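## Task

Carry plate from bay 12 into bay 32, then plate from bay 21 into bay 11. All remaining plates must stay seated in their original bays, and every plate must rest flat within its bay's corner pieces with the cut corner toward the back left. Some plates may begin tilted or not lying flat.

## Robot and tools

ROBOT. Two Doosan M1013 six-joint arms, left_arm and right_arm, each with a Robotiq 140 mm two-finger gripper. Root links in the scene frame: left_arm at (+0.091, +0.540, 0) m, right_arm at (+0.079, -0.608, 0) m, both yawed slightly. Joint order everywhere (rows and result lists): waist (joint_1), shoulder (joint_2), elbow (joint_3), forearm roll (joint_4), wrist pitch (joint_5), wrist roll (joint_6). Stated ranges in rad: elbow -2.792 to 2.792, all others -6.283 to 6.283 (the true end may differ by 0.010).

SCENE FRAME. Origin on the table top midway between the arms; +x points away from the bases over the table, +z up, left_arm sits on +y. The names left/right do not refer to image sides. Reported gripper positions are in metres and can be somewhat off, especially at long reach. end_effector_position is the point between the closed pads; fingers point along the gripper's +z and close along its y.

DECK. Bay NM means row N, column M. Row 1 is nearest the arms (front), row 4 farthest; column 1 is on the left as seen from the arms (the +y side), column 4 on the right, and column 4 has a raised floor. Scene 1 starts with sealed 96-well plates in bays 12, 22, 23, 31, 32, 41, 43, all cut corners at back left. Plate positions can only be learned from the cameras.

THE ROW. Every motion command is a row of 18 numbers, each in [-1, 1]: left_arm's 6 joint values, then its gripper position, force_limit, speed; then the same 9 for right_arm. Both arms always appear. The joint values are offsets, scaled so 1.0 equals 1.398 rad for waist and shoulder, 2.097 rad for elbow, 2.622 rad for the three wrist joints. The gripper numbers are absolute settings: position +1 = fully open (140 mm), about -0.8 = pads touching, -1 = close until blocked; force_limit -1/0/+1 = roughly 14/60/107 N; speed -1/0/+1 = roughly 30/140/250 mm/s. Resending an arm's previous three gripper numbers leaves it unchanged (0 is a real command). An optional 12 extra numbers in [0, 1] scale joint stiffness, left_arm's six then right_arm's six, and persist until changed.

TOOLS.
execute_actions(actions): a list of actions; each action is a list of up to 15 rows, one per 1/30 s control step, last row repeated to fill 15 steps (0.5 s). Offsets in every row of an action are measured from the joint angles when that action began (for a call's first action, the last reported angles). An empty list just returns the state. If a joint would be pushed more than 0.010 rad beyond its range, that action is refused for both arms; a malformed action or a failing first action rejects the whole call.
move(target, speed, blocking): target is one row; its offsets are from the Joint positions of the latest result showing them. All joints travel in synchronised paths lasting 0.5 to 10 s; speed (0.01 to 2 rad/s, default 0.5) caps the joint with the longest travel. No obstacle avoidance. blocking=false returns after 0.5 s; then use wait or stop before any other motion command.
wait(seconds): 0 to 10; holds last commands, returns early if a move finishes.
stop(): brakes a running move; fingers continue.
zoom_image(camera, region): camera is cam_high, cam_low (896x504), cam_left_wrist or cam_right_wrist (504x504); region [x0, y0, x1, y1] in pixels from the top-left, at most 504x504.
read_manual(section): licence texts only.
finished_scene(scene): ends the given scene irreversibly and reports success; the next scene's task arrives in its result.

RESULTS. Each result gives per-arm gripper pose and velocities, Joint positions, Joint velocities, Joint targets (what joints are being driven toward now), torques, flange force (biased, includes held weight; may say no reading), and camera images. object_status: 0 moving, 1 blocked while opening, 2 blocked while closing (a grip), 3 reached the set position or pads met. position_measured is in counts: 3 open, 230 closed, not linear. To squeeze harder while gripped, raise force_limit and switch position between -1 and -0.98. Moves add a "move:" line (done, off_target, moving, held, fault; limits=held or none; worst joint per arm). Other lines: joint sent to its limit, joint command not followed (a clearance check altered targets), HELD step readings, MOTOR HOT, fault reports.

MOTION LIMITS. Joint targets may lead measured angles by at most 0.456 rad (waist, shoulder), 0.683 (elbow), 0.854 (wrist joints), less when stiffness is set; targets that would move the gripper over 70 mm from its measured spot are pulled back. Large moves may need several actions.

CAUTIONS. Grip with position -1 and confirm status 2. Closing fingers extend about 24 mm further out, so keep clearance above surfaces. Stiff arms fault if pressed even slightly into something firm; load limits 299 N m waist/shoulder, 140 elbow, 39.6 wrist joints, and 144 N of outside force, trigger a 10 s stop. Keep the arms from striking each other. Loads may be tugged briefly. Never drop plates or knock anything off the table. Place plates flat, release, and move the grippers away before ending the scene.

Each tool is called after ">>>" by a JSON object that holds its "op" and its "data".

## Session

>>> {"op": "execute_actions", "data": {"actions": []}}

Scene clock: 0.00 s.
left_arm: end_effector_position=(+0.7405, +0.5200, +0.3214) position_measured=3 object_status=3 end_effector_quat_wxyz=(+0.001, +1.000, -0.015, -0.000) end_effector_velocity=(-0.000, +0.000, -0.000) end_effector_angular_velocity=(-0.001, +0.000, +0.001) | right_arm: end_effector_position=(+0.7161, -0.7332, +0.3207) position_measured=3 object_status=3 end_effector_quat_wxyz=(-0.001, +0.995, -0.097, -0.001) end_effector_velocity=(-0.001, -0.000, -0.001) end_effector_angular_velocity=(+0.000, +0.001, -0.000)
Joint names: [waist, shoulder, elbow, forearm roll, wrist pitch, wrist roll]
Joint positions: left_arm=[-0.054  0.164  1.605 -0.001  1.372  1.518] | right_arm=[-0.052  0.165  1.605  0.001  1.374  1.517]
Joint velocities: left_arm=[ 0.001 -0.     0.    -0.001 -0.    -0.   ] | right_arm=[-0.    -0.     0.001 -0.    -0.    -0.   ]
Joint torques (N m, as the joint torque sensors report them, + toward a larger angle): no reading
Flange force (N, the push that the arm receives, along the gripper's own x y z axes): no reading
Joint targets: left_arm=[-0.054 0.164 1.605 -0.001 1.372 1.518] | right_arm=[-0.052 0.165 1.605 0.001 1.374 1.517]
Joint stiffness scale: left_arm=[1. 1. 1. 1. 1. 1.] | right_arm=[1. 1. 1. 1. 1. 1.]

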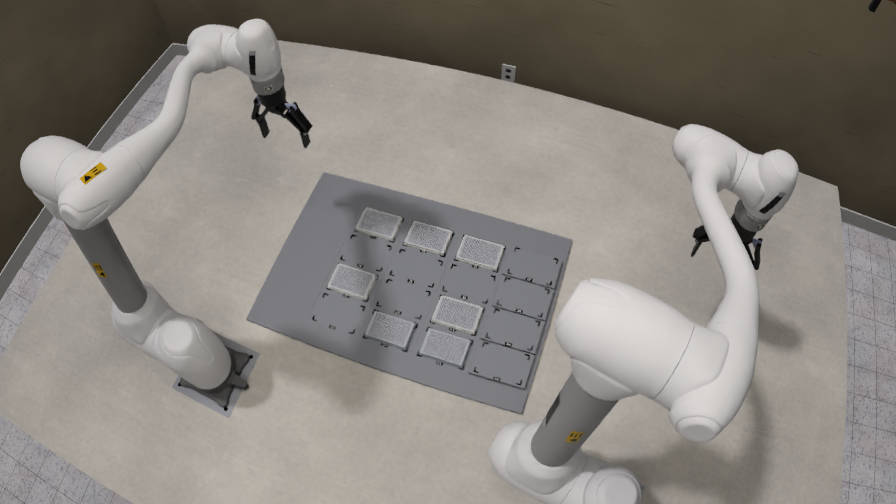

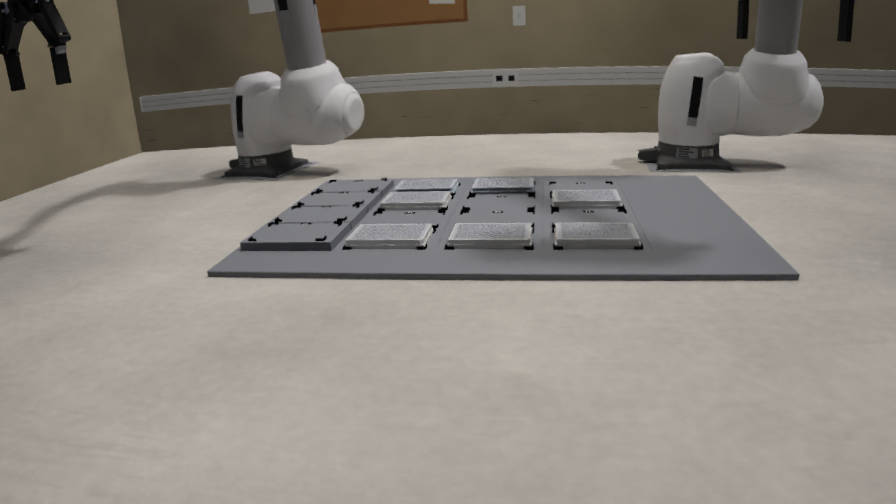

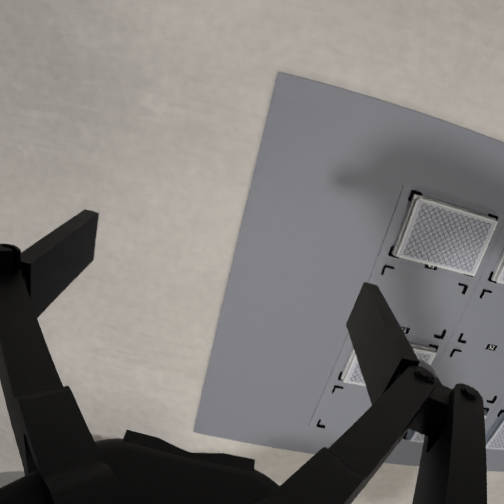

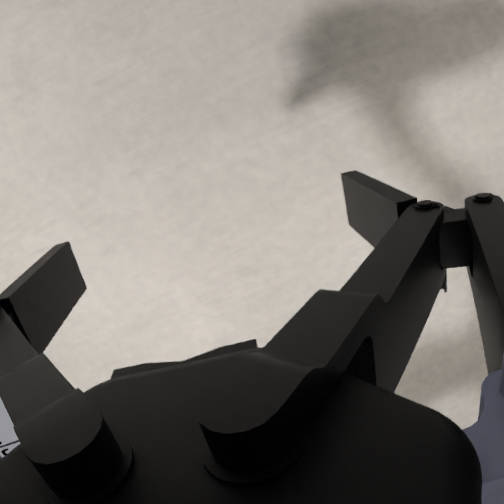

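>>> {"op": "zoom_image", "data": {"camera": "cam_high", "region": [345, 200, 515, 290]}}

>>> {"op": "zoom_image", "data": {"camera": "cam_high", "region": [305, 255, 425, 360]}}

>>> {"op": "zoom_image", "data": {"camera": "cam_high", "region": [355, 275, 495, 380]}}

>>> {"op": "zoom_image", "data": {"camera": "cam_low", "region": [330, 170, 500, 260]}}

>>> {"op": "zoom_image", "data": {"camera": "cam_low", "region": [440, 170, 650, 260]}}

Region (345, 200, 515, 290) of cam_high's 896x504 image, scaled by 2.965, with more detail than that image has; it fills the top 267 rows of this view, and the rest is white.

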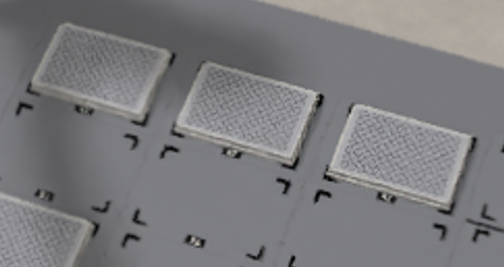

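Region (305, 255, 425, 360) of cam_high's 896x504 image, scaled by 4.200, with more detail than that image has; it fills the top 441 rows of this view, and the rest is white.

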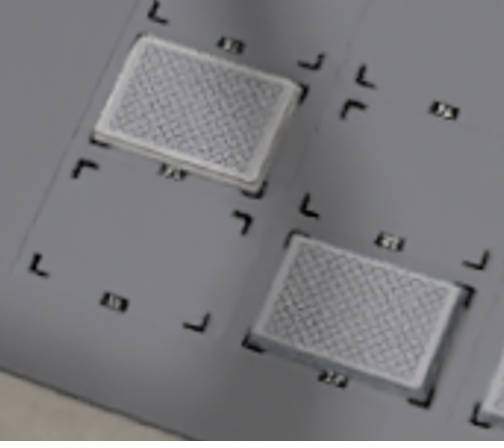

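Region (355, 275, 495, 380) of cam_high's 896x504 image, scaled by 3.600, with more detail than that image has; it fills the top 378 rows of this view, and the rest is white.

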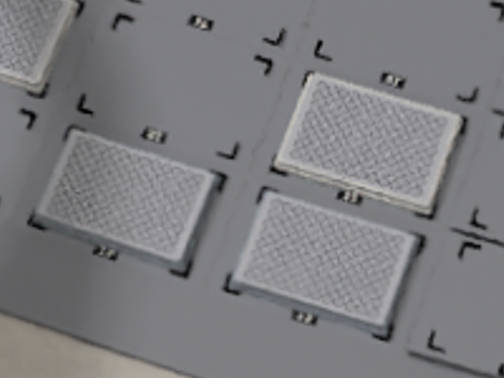

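Region (330, 170, 500, 260) of cam_low's 896x504 image, scaled by 2.965, with more detail than that image has; it fills the top 267 rows of this view, and the rest is white.

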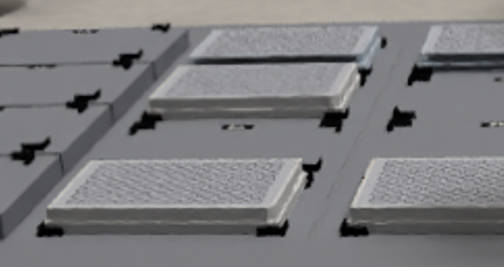

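Region (440, 170, 650, 260) of cam_low's 896x504 image, scaled by 2.400, with more detail than that image has; it fills the top 216 rows of this view, and the rest is white.

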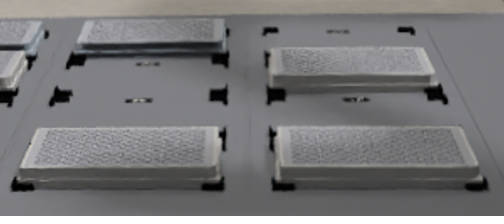

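>>> {"op": "zoom_image", "data": {"camera": "cam_high", "region": [348, 202, 428, 252]}}

>>> {"op": "zoom_image", "data": {"camera": "cam_high", "region": [398, 215, 478, 265]}}

>>> {"op": "zoom_image", "data": {"camera": "cam_high", "region": [445, 228, 525, 278]}}

>>> {"op": "zoom_image", "data": {"camera": "cam_left_wrist", "region": [374, 180, 504, 300]}}

>>> {"op": "zoom_image", "data": {"camera": "cam_high", "region": [318, 255, 398, 310]}}

Region (348, 202, 428, 252) of cam_high's 896x504 image, scaled by 6.300, with more detail than that image has; it fills the top 315 rows of this view, and the rest is white.

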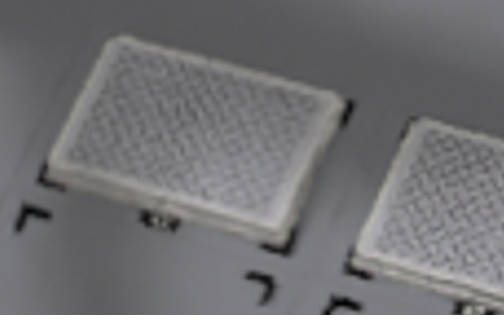

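Region (398, 215, 478, 265) of cam_high's 896x504 image, scaled by 6.300, with more detail than that image has; it fills the top 315 rows of this view, and the rest is white.

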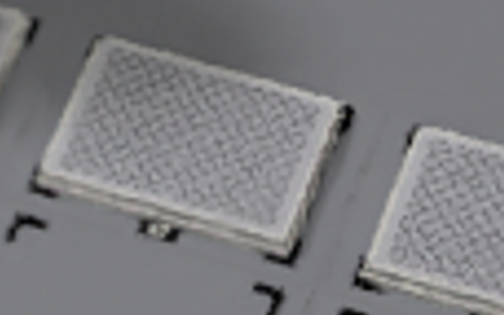

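Region (445, 228, 525, 278) of cam_high's 896x504 image, scaled by 6.300, with more detail than that image has; it fills the top 315 rows of this view, and the rest is white.

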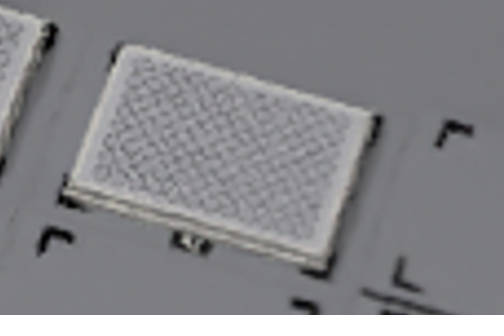

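Region (374, 180, 504, 300) of cam_left_wrist's 504x504 image, scaled by 3.877, with more detail than that image has; it fills the top 465 rows of this view, and the rest is white.

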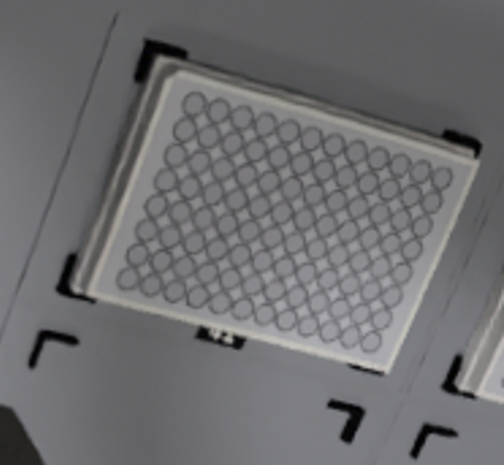

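Region (318, 255, 398, 310) of cam_high's 896x504 image, scaled by 6.300, with more detail than that image has; it fills the top 346 rows of this view, and the rest is white.

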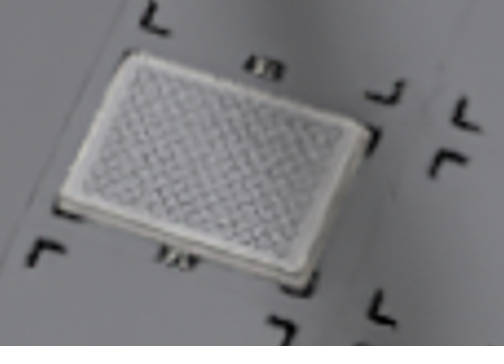

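>>> {"op": "zoom_image", "data": {"camera": "cam_low", "region": [535, 172, 635, 222]}}

>>> {"op": "zoom_image", "data": {"camera": "cam_low", "region": [455, 172, 555, 222]}}

>>> {"op": "zoom_image", "data": {"camera": "cam_low", "region": [370, 172, 470, 222]}}

>>> {"op": "zoom_image", "data": {"camera": "cam_high", "region": [420, 288, 500, 343]}}

>>> {"op": "zoom_image", "data": {"camera": "cam_high", "region": [410, 320, 490, 375]}}

>>> {"op": "zoom_image", "data": {"camera": "cam_high", "region": [355, 303, 435, 358]}}

Region (535, 172, 635, 222) of cam_low's 896x504 image, scaled by 5.040, with more detail than that image has.

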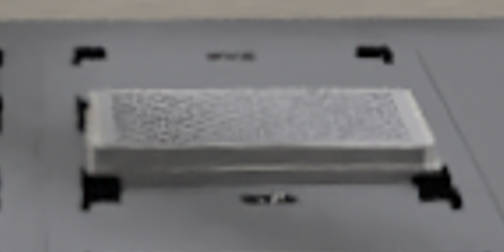

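Region (455, 172, 555, 222) of cam_low's 896x504 image, scaled by 5.040, with more detail than that image has.

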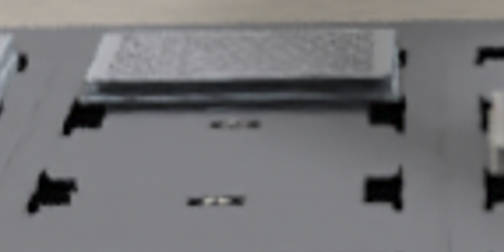

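Region (370, 172, 470, 222) of cam_low's 896x504 image, scaled by 5.040, with more detail than that image has.

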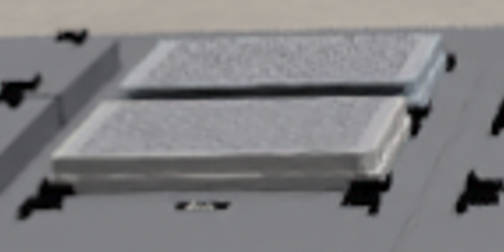

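Region (420, 288, 500, 343) of cam_high's 896x504 image, scaled by 6.300, with more detail than that image has; it fills the top 346 rows of this view, and the rest is white.

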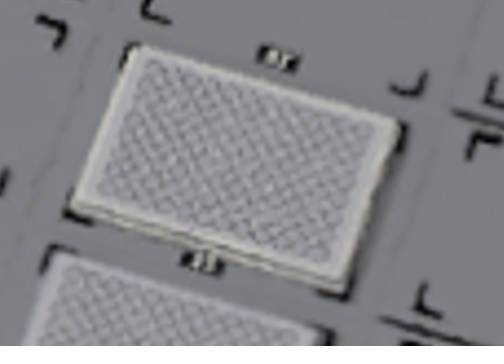

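Region (410, 320, 490, 375) of cam_high's 896x504 image, scaled by 6.300, with more detail than that image has; it fills the top 346 rows of this view, and the rest is white.

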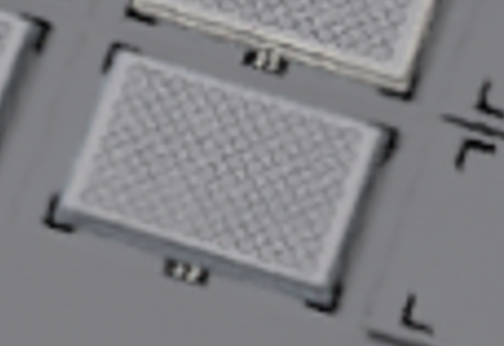

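Region (355, 303, 435, 358) of cam_high's 896x504 image, scaled by 6.300, with more detail than that image has; it fills the top 346 rows of this view, and the rest is white.

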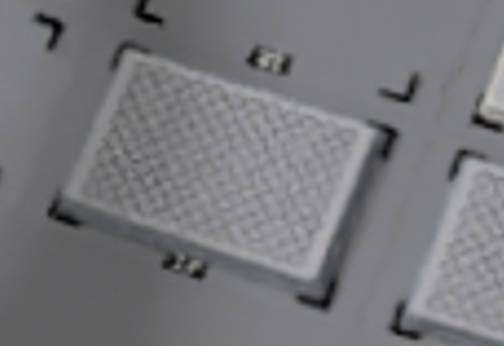

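>>> {"op": "move", "data": {"target": [-0.686,0.0443,0.2296,0,-0.2061,-0.3778,1,0,-0.3,0,0,0,0,0,0,1,0,0], "speed": 0.8}}

Scene clock: 95.43 s.
left_arm: end_effector_position=(+0.3997, +0.0814, +0.0502) position_measured=3 object_status=3 end_effector_quat_wxyz=(+0.000, +1.000, -0.001, -0.000) end_effector_velocity=(-0.001, -0.001, -0.000) end_effector_angular_velocity=(-0.001, -0.001, -0.001) | right_arm: end_effector_position=(+0.7161, -0.7332, +0.3207) position_measured=3 object_status=3 end_effector_quat_wxyz=(-0.001, +0.995, -0.097, -0.001) end_effector_velocity=(+0.000, +0.000, +0.000) end_effector_angular_velocity=(+0.001, -0.001, -0.000)
Joint names: [waist, shoulder, elbow, forearm roll, wrist pitch, wrist roll]
Joint positions: left_arm=[-1.01   0.222  2.083 -0.001  0.836  0.534] | right_arm=[-0.052  0.165  1.605  0.001  1.374  1.517]
Joint velocities: left_arm=[-0.003 -0.     0.001  0.001 -0.002 -0.003] | right_arm=[ 0.    -0.    -0.     0.001 -0.     0.   ]
Joint torques (N m, as the joint torque sensors report them, + toward a larger angle): left_arm=[ 11.74 -56.09 -32.62   3.47   0.63   0.56] | right_arm=[ -3.24 -55.49 -42.62   4.61  -0.24  -0.15]
Flange force (N, the push that the arm receives, along the gripper's own x y z axes): left_arm=[-19.3 11.2 5.5] | right_arm=[-6.8 -5.4 1.4]
Joint targets: left_arm=[-1.013 0.226 2.087 -0.001 0.832 0.528] | right_arm=[-0.052 0.165 1.605 0.001 1.374 1.517]
Joint stiffness scale: left_arm=[1. 1. 1. 1. 1. 1.] | right_arm=[1. 1. 1. 1. 1. 1.]
move: done; limits=none; left_arm: farthest joint: the wrist roll, 0.007 radians from its target (0.991 radians at the start); right_arm: farthest joint: the waist, 0.000 radians from its target (0.000 radians at the start)
camera_calibration (this result's frames):
cam_left_wrist: T_world_to_cam=[[0.279623, -0.958678, -0.0524184, -0.0437204], [-0.889039, -0.279153, 0.362881, 0.37849], [-0.362519, -0.0548681, -0.93036, 0.386684], [0, 0, 0, 1]] pos_world=[0.488898, 0.0849594, 0.220117]
cam_right_wrist: T_world_to_cam=[[-0.390372, -0.919569, 0.0447412, -0.42254], [-0.860369, 0.381674, 0.337773, 0.780698], [-0.327682, 0.0933633, -0.940164, 0.788328], [0, 0, 0, 1]] pos_world=[0.765061, -0.760128, 0.496363]

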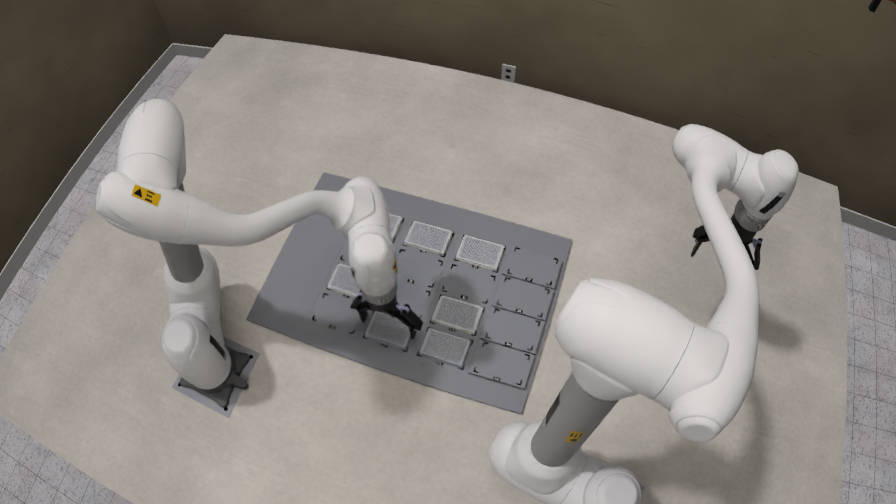

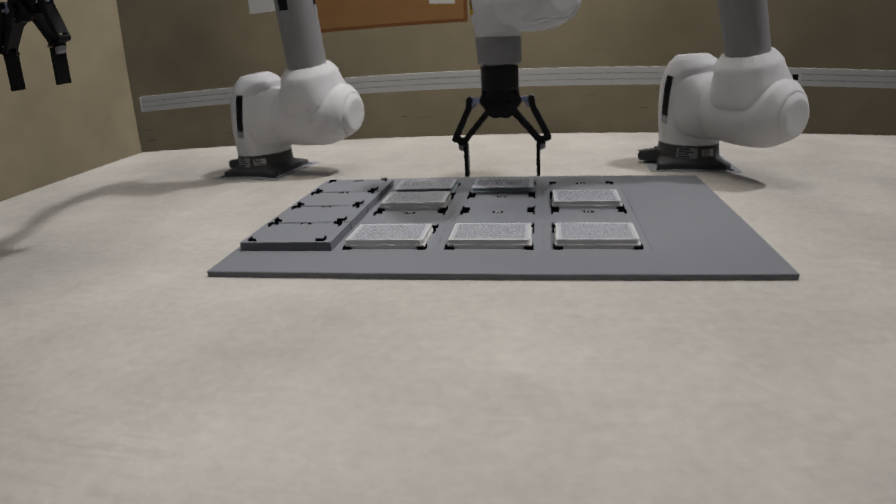

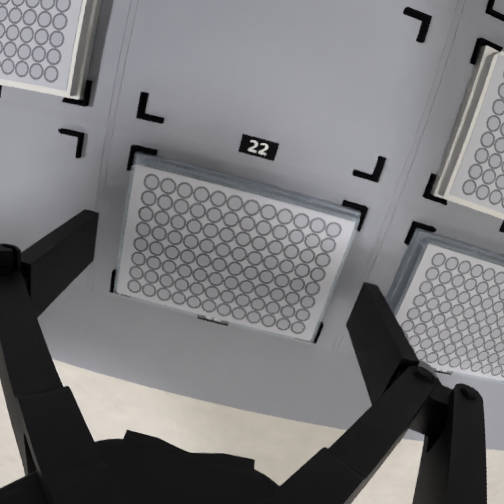

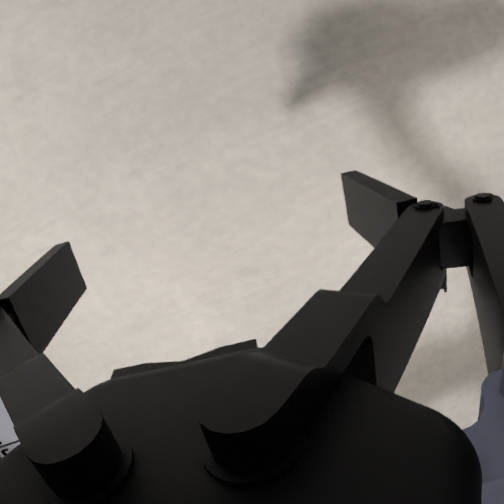

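>>> {"op": "move", "data": {"target": [0,0.0176,0.00754,0,-0.01447,0,1,0,-0.3,0,0,0,0,0,0,1,0,0], "speed": 0.1}}

>>> {"op": "zoom_image", "data": {"camera": "cam_left_wrist", "region": [70, 140, 190, 320]}}

>>> {"op": "zoom_image", "data": {"camera": "cam_left_wrist", "region": [280, 195, 400, 375]}}

Scene clock: 111.10 s.
left_arm: end_effector_position=(+0.3999, +0.0809, +0.0339) position_measured=3 object_status=3 end_effector_quat_wxyz=(+0.001, +1.000, -0.001, +0.000) end_effector_velocity=(+0.000, -0.001, -0.001) end_effector_angular_velocity=(-0.002, -0.000, +0.001) | right_arm: end_effector_position=(+0.7161, -0.7332, +0.3207) position_measured=3 object_status=3 end_effector_quat_wxyz=(-0.001, +0.995, -0.097, -0.001) end_effector_velocity=(-0.000, -0.000, -0.000) end_effector_angular_velocity=(-0.001, +0.000, +0.000)
Joint names: [waist, shoulder, elbow, forearm roll, wrist pitch, wrist roll]
Joint positions: left_arm=[-1.011  0.243  2.094 -0.001  0.803  0.534] | right_arm=[-0.052  0.165  1.605  0.001  1.374  1.517]
Joint velocities: left_arm=[ 0.     0.001 -0.    -0.001 -0.003 -0.   ] | right_arm=[ 0.    -0.     0.    -0.001 -0.    -0.   ]
Joint torques (N m, as the joint torque sensors report them, + toward a larger angle): left_arm=[  8.12 -56.07 -31.34   3.35  -0.05   0.17] | right_arm=[ -2.85 -55.29 -42.2    4.32  -0.4   -0.06]
Flange force (N, the push that the arm receives, along the gripper's own x y z axes): left_arm=[-13.4 6.8 2.1] | right_arm=[-6.2 -4.6 0.6]
Joint targets: left_arm=[-1.010 0.247 2.098 -0.001 0.798 0.534] | right_arm=[-0.052 0.165 1.605 0.001 1.374 1.517]
Joint stiffness scale: left_arm=[1. 1. 1. 1. 1. 1.] | right_arm=[1. 1. 1. 1. 1. 1.]
move: done; limits=none; left_arm: farthest joint: the elbow, 0.005 radians from its target (0.016 radians at the start); right_arm: farthest joint: the waist, 0.000 radians from its target (0.000 radians at the start)
camera_calibration (this result's frames):
cam_left_wrist: T_world_to_cam=[[0.279792, -0.958684, -0.0513915, -0.0452417], [-0.8892, -0.278953, 0.362641, 0.384466], [-0.361994, -0.0557666, -0.930511, 0.371461], [0, 0, 0, 1]] pos_world=[0.488992, 0.0845904, 0.203901]
cam_right_wrist: T_world_to_cam=[[-0.390372, -0.91957, 0.044741, -0.42254], [-0.860369, 0.381674, 0.337773, 0.780698], [-0.327683, 0.0933634, -0.940164, 0.788328], [0, 0, 0, 1]] pos_world=[0.765061, -0.760128, 0.496363]

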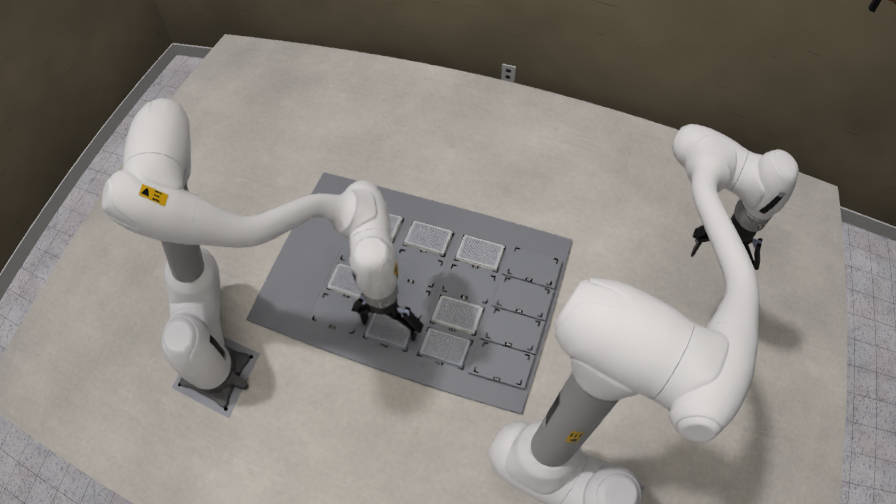

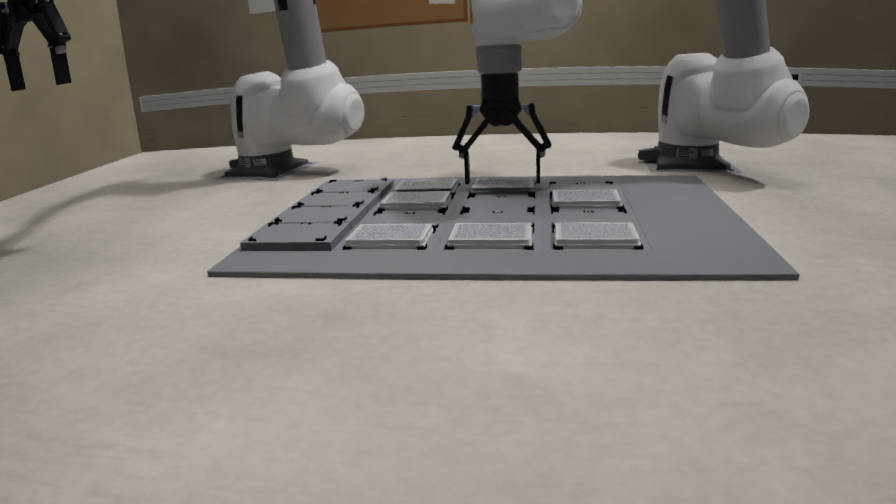

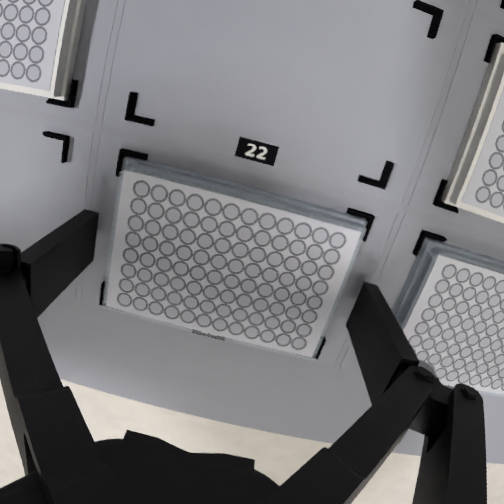

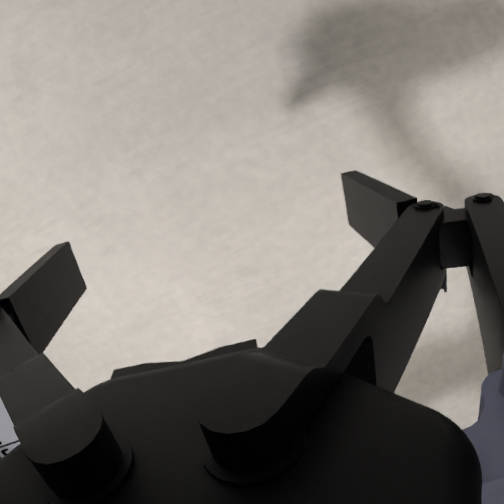

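Region (70, 140, 190, 320) of cam_left_wrist's 504x504 image, scaled by 2.800, with more detail than that image has.

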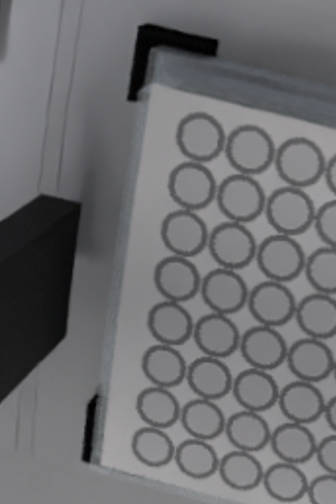

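Region (280, 195, 400, 375) of cam_left_wrist's 504x504 image, scaled by 2.800, with more detail than that image has.

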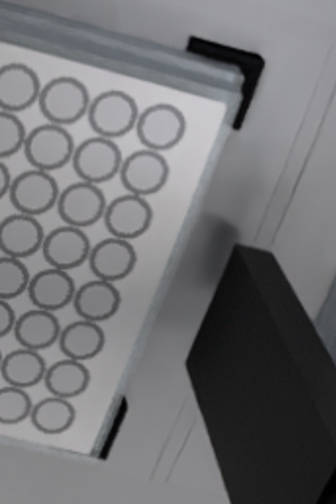

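>>> {"op": "execute_actions", "data": {"actions": [[[0,0,0,0,0,0,-1,0,-0.6,0,0,0,0,0,0,1,0,0]]]}}

>>> {"op": "zoom_image", "data": {"camera": "cam_left_wrist", "region": [70, 140, 190, 320]}}

Scene clock: 142.73 s.
left_arm: end_effector_position=(+0.3999, +0.0809, +0.0342) position_measured=40 object_status=0 end_effector_quat_wxyz=(+0.001, +1.000, -0.001, +0.000) end_effector_velocity=(-0.000, +0.001, -0.000) end_effector_angular_velocity=(+0.001, -0.000, -0.001) | right_arm: end_effector_position=(+0.7161, -0.7332, +0.3207) position_measured=3 object_status=3 end_effector_quat_wxyz=(-0.001, +0.995, -0.097, -0.001) end_effector_velocity=(+0.001, -0.000, +0.001) end_effector_angular_velocity=(-0.001, -0.002, +0.000)
Joint names: [waist, shoulder, elbow, forearm roll, wrist pitch, wrist roll]
Joint positions: left_arm=[-1.011  0.243  2.094 -0.001  0.803  0.534] | right_arm=[-0.052  0.165  1.605  0.001  1.374  1.517]
Joint velocities: left_arm=[-0.     0.     0.001  0.001 -0.    -0.   ] | right_arm=[ 0.    -0.001 -0.002 -0.     0.    -0.   ]
Joint torques (N m, as the joint torque sensors report them, + toward a larger angle): left_arm=[  5.22 -37.34 -22.44   2.22  -2.59   0.07] | right_arm=[ -2.61 -55.18 -42.94   4.51  -0.31   0.17]
Flange force (N, the push that the arm receives, along the gripper's own x y z axes): left_arm=[-12.9 -2.1 -33.3] | right_arm=[-8.1 -3.7 1.1]
Joint targets: left_arm=[-1.011 0.243 2.094 -0.001 0.803 0.534] | right_arm=[-0.052 0.165 1.605 0.001 1.374 1.517]
Joint stiffness scale: left_arm=[1. 1. 1. 1. 1. 1.] | right_arm=[1. 1. 1. 1. 1. 1.]
Step readings (joint positions):
0: left_arm=[-1.011 0.243 2.094 -0.001 0.802 0.534] | right_arm=[-0.052 0.165 1.605 0.001 1.374 1.517]
1: left_arm=[-1.011 0.243 2.094 -0.001 0.802 0.534] | right_arm=[-0.052 0.165 1.605 0.001 1.374 1.517]
2: left_arm=[-1.011 0.243 2.094 -0.001 0.802 0.534] | right_arm=[-0.052 0.165 1.605 0.001 1.374 1.517]
4: left_arm=[-1.011 0.243 2.094 -0.001 0.802 0.534] | right_arm=[-0.052 0.165 1.605 0.001 1.374 1.517]
8: left_arm=[-1.011 0.243 2.094 -0.001 0.802 0.534] | right_arm=[-0.052 0.165 1.605 0.001 1.374 1.517]
15: Joint positions above
camera_calibration (this result's frames):
cam_left_wrist: T_world_to_cam=[[0.279788, -0.958678, -0.0515203, -0.0451605], [-0.889176, -0.278994, 0.362669, 0.384333], [-0.362057, -0.0556599, -0.930493, 0.371758], [0, 0, 0, 1]] pos_world=[0.488972, 0.0846241, 0.204206]
cam_right_wrist: T_world_to_cam=[[-0.390372, -0.91957, 0.0447411, -0.42254], [-0.860369, 0.381674, 0.337773, 0.780698], [-0.327683, 0.0933633, -0.940164, 0.788328], [0, 0, 0, 1]] pos_world=[0.765061, -0.760128, 0.496363]

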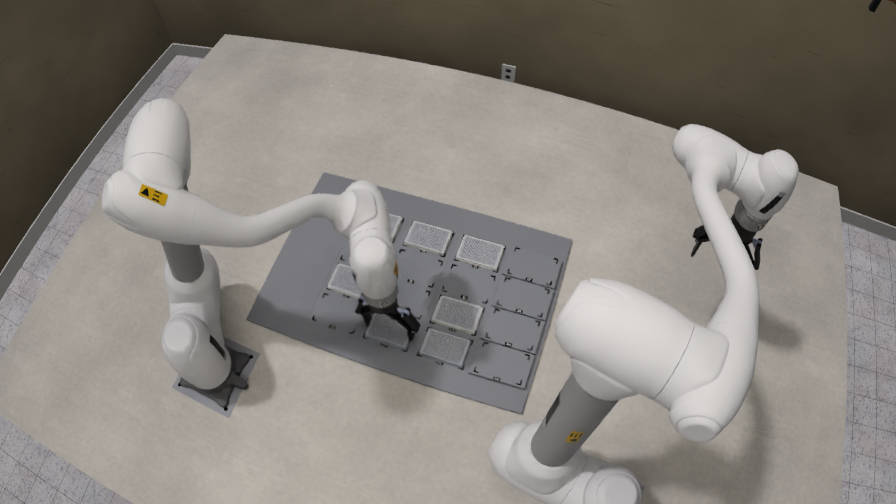

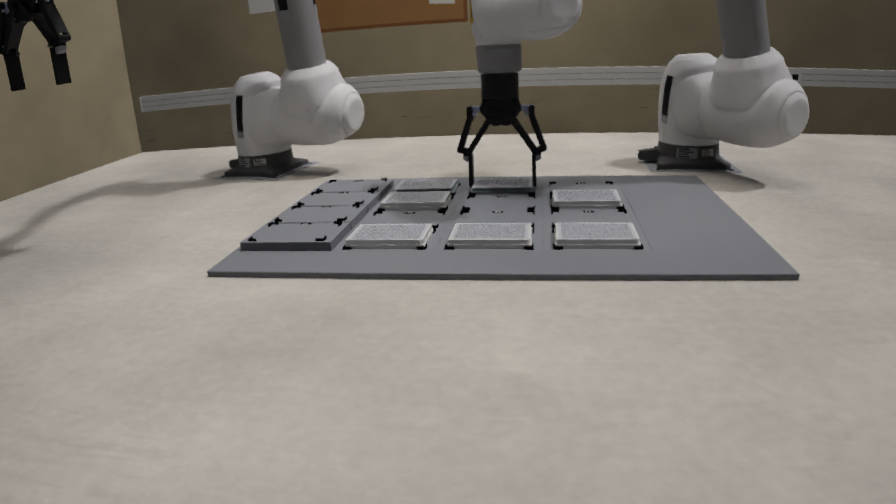

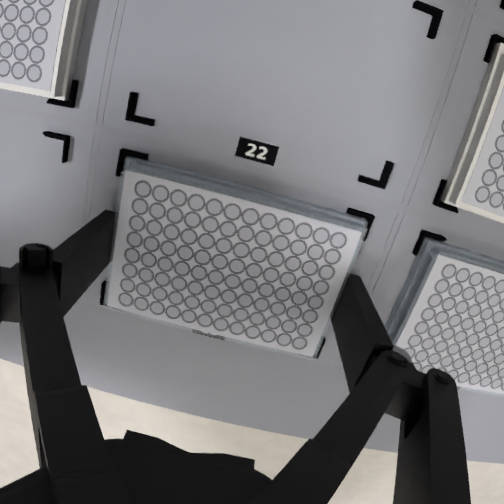

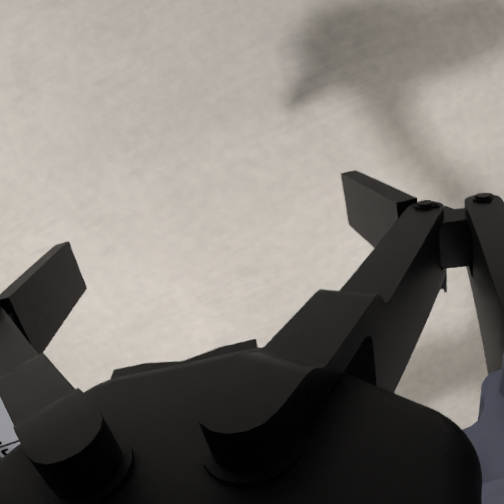

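Region (70, 140, 190, 320) of cam_left_wrist's 504x504 image, scaled by 2.800, with more detail than that image has.

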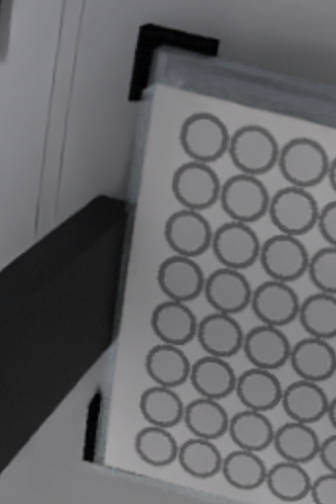

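>>> {"op": "execute_actions", "data": {"actions": [[[0,-0.0036,-0.0021,0,0.0026,0,-1,0,-0.6,0,0,0,0,0,0,1,0,0],[0,-0.0047,-0.0025,0,0.0036,0,-1,0,-0.6,0,0,0,0,0,0,1,0,0],[0,-0.0058,-0.0029,0,0.0045,0,-1,0,-0.6,0,0,0,0,0,0,1,0,0],[0,-0.0068,-0.0034,0,0.0054,0,-1,0,-0.6,0,0,0,0,0,0,1,0,0],[0,-0.0079,-0.0038,0,0.0063,0,-1,0,-0.6,0,0,0,0,0,0,1,0,0],[0,-0.009,-0.0042,0,0.0072,0,-1,0,-0.6,0,0,0,0,0,0,1,0,0],[0,-0.0101,-0.0046,0,0.0081,0,-1,0,-0.6,0,0,0,0,0,0,1,0,0],[0,-0.0112,-0.005,0,0.0091,0,-1,0,-0.6,0,0,0,0,0,0,1,0,0],[0,-0.0123,-0.0055,0,0.01,0,-1,0,-0.6,0,0,0,0,0,0,1,0,0],[0,-0.0134,-0.0059,0,0.0109,0,-1,0,-0.6,0,0,0,0,0,0,1,0,0]]]}}

>>> {"op": "wait", "data": {"seconds": 0}}

Scene clock: 164.13 s.
left_arm: end_effector_position=(+0.3997, +0.0812, +0.0452) position_measured=41 object_status=2 end_effector_quat_wxyz=(+0.000, +1.000, -0.001, -0.000) end_effector_velocity=(-0.000, +0.000, +0.008) end_effector_angular_velocity=(+0.001, +0.000, -0.001) | right_arm: end_effector_position=(+0.7161, -0.7332, +0.3207) position_measured=3 object_status=3 end_effector_quat_wxyz=(-0.001, +0.995, -0.097, -0.001) end_effector_velocity=(-0.000, -0.000, -0.001) end_effector_angular_velocity=(+0.000, +0.002, +0.000)
Joint names: [waist, shoulder, elbow, forearm roll, wrist pitch, wrist roll]
Joint positions: left_arm=[-1.011  0.229  2.086 -0.001  0.826  0.534] | right_arm=[-0.052  0.165  1.605  0.001  1.374  1.517]
Joint velocities: left_arm=[-0.001 -0.01  -0.006  0.     0.016 -0.   ] | right_arm=[-0.     0.001  0.001 -0.    -0.    -0.   ]
Joint torques (N m, as the joint torque sensors report them, + toward a larger angle): left_arm=[  6.51 -55.65 -33.59   3.29   0.62   0.26] | right_arm=[ -3.39 -54.55 -42.34   4.46  -0.35  -0.1 ]
Flange force (N, the push that the arm receives, along the gripper's own x y z axes): left_arm=[-12.6 4.1 6.7] | right_arm=[-7.5 -5.4 0.8]
Joint targets: left_arm=[-1.011 0.224 2.082 -0.001 0.832 0.534] | right_arm=[-0.052 0.165 1.605 0.001 1.374 1.517]
Joint stiffness scale: left_arm=[1. 1. 1. 1. 1. 1.] | right_arm=[1. 1. 1. 1. 1. 1.]
Step readings (joint positions):
0: left_arm=[-1.011 0.243 2.094 -0.001 0.803 0.534] | right_arm=[-0.052 0.165 1.605 0.001 1.374 1.517]
1: left_arm=[-1.011 0.242 2.094 -0.001 0.804 0.534] | right_arm=[-0.052 0.165 1.605 0.001 1.374 1.517]
2: left_arm=[-1.011 0.242 2.094 -0.001 0.805 0.534] | right_arm=[-0.052 0.165 1.605 0.001 1.374 1.517]
4: left_arm=[-1.011 0.240 2.093 -0.001 0.807 0.534] | right_arm=[-0.052 0.165 1.605 0.001 1.374 1.517]
8: left_arm=[-1.011 0.236 2.090 -0.001 0.815 0.534] | right_arm=[-0.052 0.165 1.605 0.001 1.374 1.517]
15: Joint positions above
camera_calibration (this result's frames):
cam_left_wrist: T_world_to_cam=[[0.279756, -0.958651, -0.052201, -0.0441849], [-0.889046, -0.2792, 0.362829, 0.380217], [-0.362401, -0.0550945, -0.930393, 0.382027], [0, 0, 0, 1]] pos_world=[0.488838, 0.0848465, 0.215175]
cam_right_wrist: T_world_to_cam=[[-0.390372, -0.91957, 0.0447412, -0.42254], [-0.860369, 0.381674, 0.337773, 0.780698], [-0.327683, 0.0933632, -0.940164, 0.788328], [0, 0, 0, 1]] pos_world=[0.765061, -0.760128, 0.496363]

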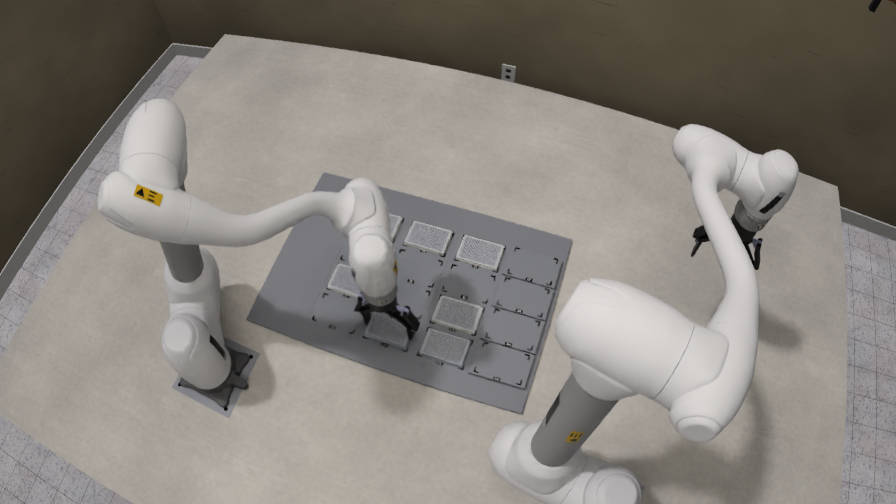

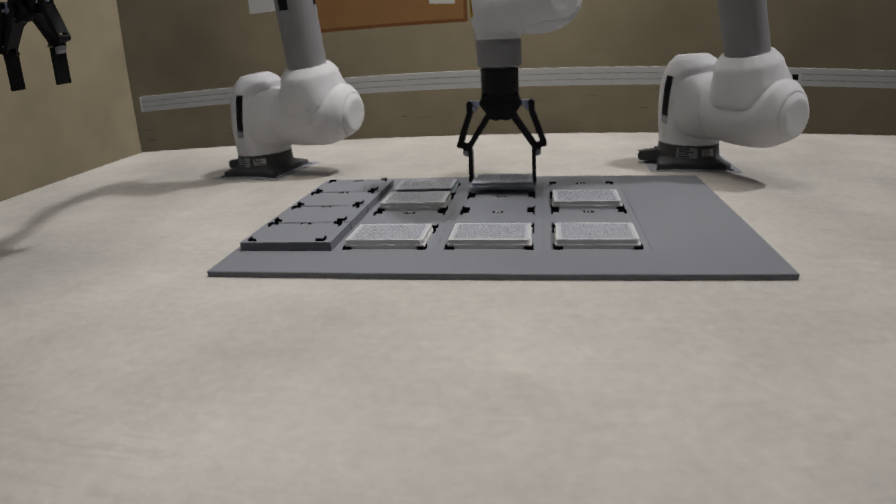

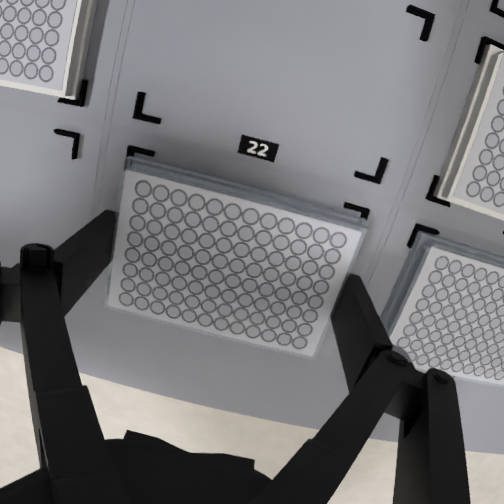

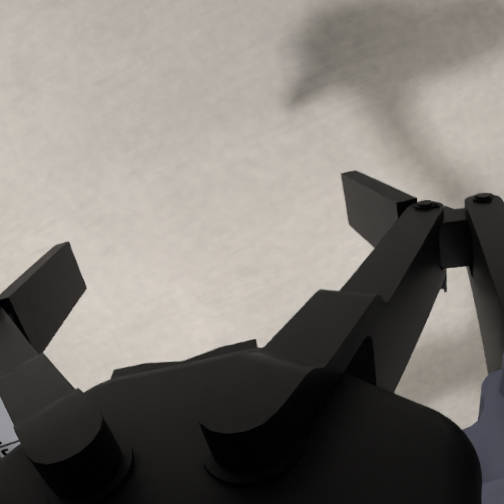

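Scene clock: 164.13 s.
left_arm: end_effector_position=(+0.3997, +0.0812, +0.0452) position_measured=41 object_status=2 end_effector_quat_wxyz=(+0.000, +1.000, -0.001, -0.000) end_effector_velocity=(-0.000, +0.000, +0.008) end_effector_angular_velocity=(+0.001, +0.000, -0.001) | right_arm: end_effector_position=(+0.7161, -0.7332, +0.3207) position_measured=3 object_status=3 end_effector_quat_wxyz=(-0.001, +0.995, -0.097, -0.001) end_effector_velocity=(-0.000, -0.000, -0.001) end_effector_angular_velocity=(+0.000, +0.002, +0.000)
Joint names: [waist, shoulder, elbow, forearm roll, wrist pitch, wrist roll]
Joint positions: left_arm=[-1.011  0.229  2.086 -0.001  0.826  0.534] | right_arm=[-0.052  0.165  1.605  0.001  1.374  1.517]
Joint velocities: left_arm=[-0.001 -0.01  -0.006  0.     0.016 -0.   ] | right_arm=[-0.     0.001  0.001 -0.    -0.    -0.   ]
Joint torques (N m, as the joint torque sensors report them, + toward a larger angle): left_arm=[  6.51 -55.65 -33.59   3.29   0.62   0.26] | right_arm=[ -3.39 -54.55 -42.34   4.46  -0.35  -0.1 ]
Flange force (N, the push that the arm receives, along the gripper's own x y z axes): left_arm=[-12.6 4.1 6.7] | right_arm=[-7.5 -5.4 0.8]
Joint targets: left_arm=[-1.011 0.224 2.082 -0.001 0.832 0.534] | right_arm=[-0.052 0.165 1.605 0.001 1.374 1.517]
Joint stiffness scale: left_arm=[1. 1. 1. 1. 1. 1.] | right_arm=[1. 1. 1. 1. 1. 1.]
camera_calibration (this result's frames):
cam_left_wrist: T_world_to_cam=[[0.279756, -0.958651, -0.052201, -0.0441849], [-0.889046, -0.2792, 0.362829, 0.380217], [-0.362401, -0.0550945, -0.930393, 0.382027], [0, 0, 0, 1]] pos_world=[0.488838, 0.0848465, 0.215175]
cam_right_wrist: T_world_to_cam=[[-0.390372, -0.91957, 0.0447412, -0.42254], [-0.860369, 0.381674, 0.337773, 0.780698], [-0.327683, 0.0933632, -0.940164, 0.788328], [0, 0, 0, 1]] pos_world=[0.765061, -0.760128, 0.496363]

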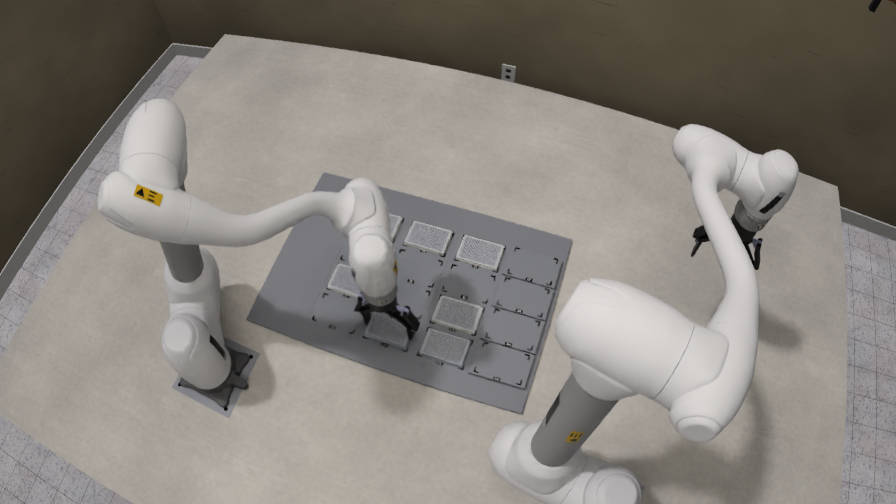

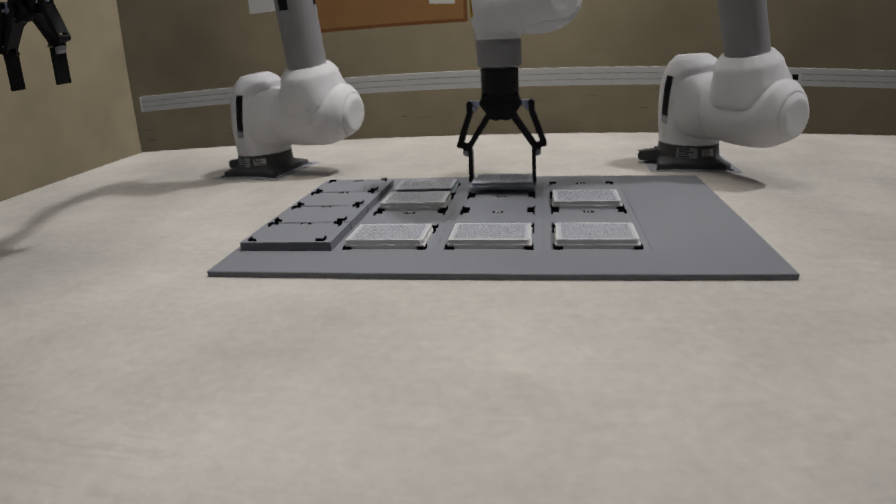

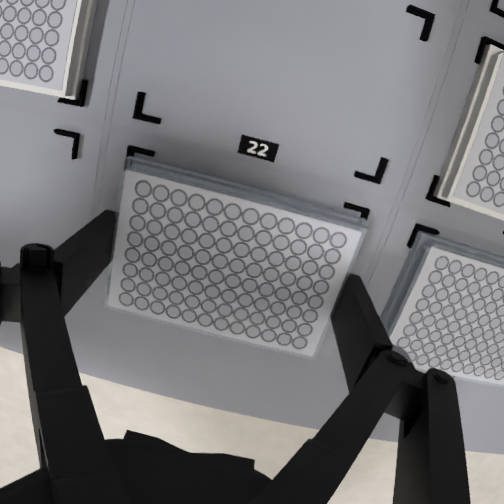

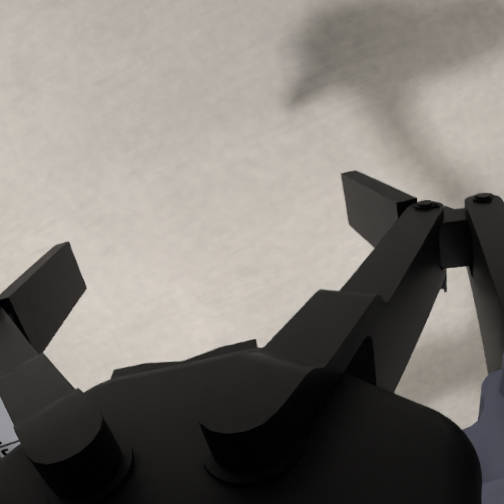

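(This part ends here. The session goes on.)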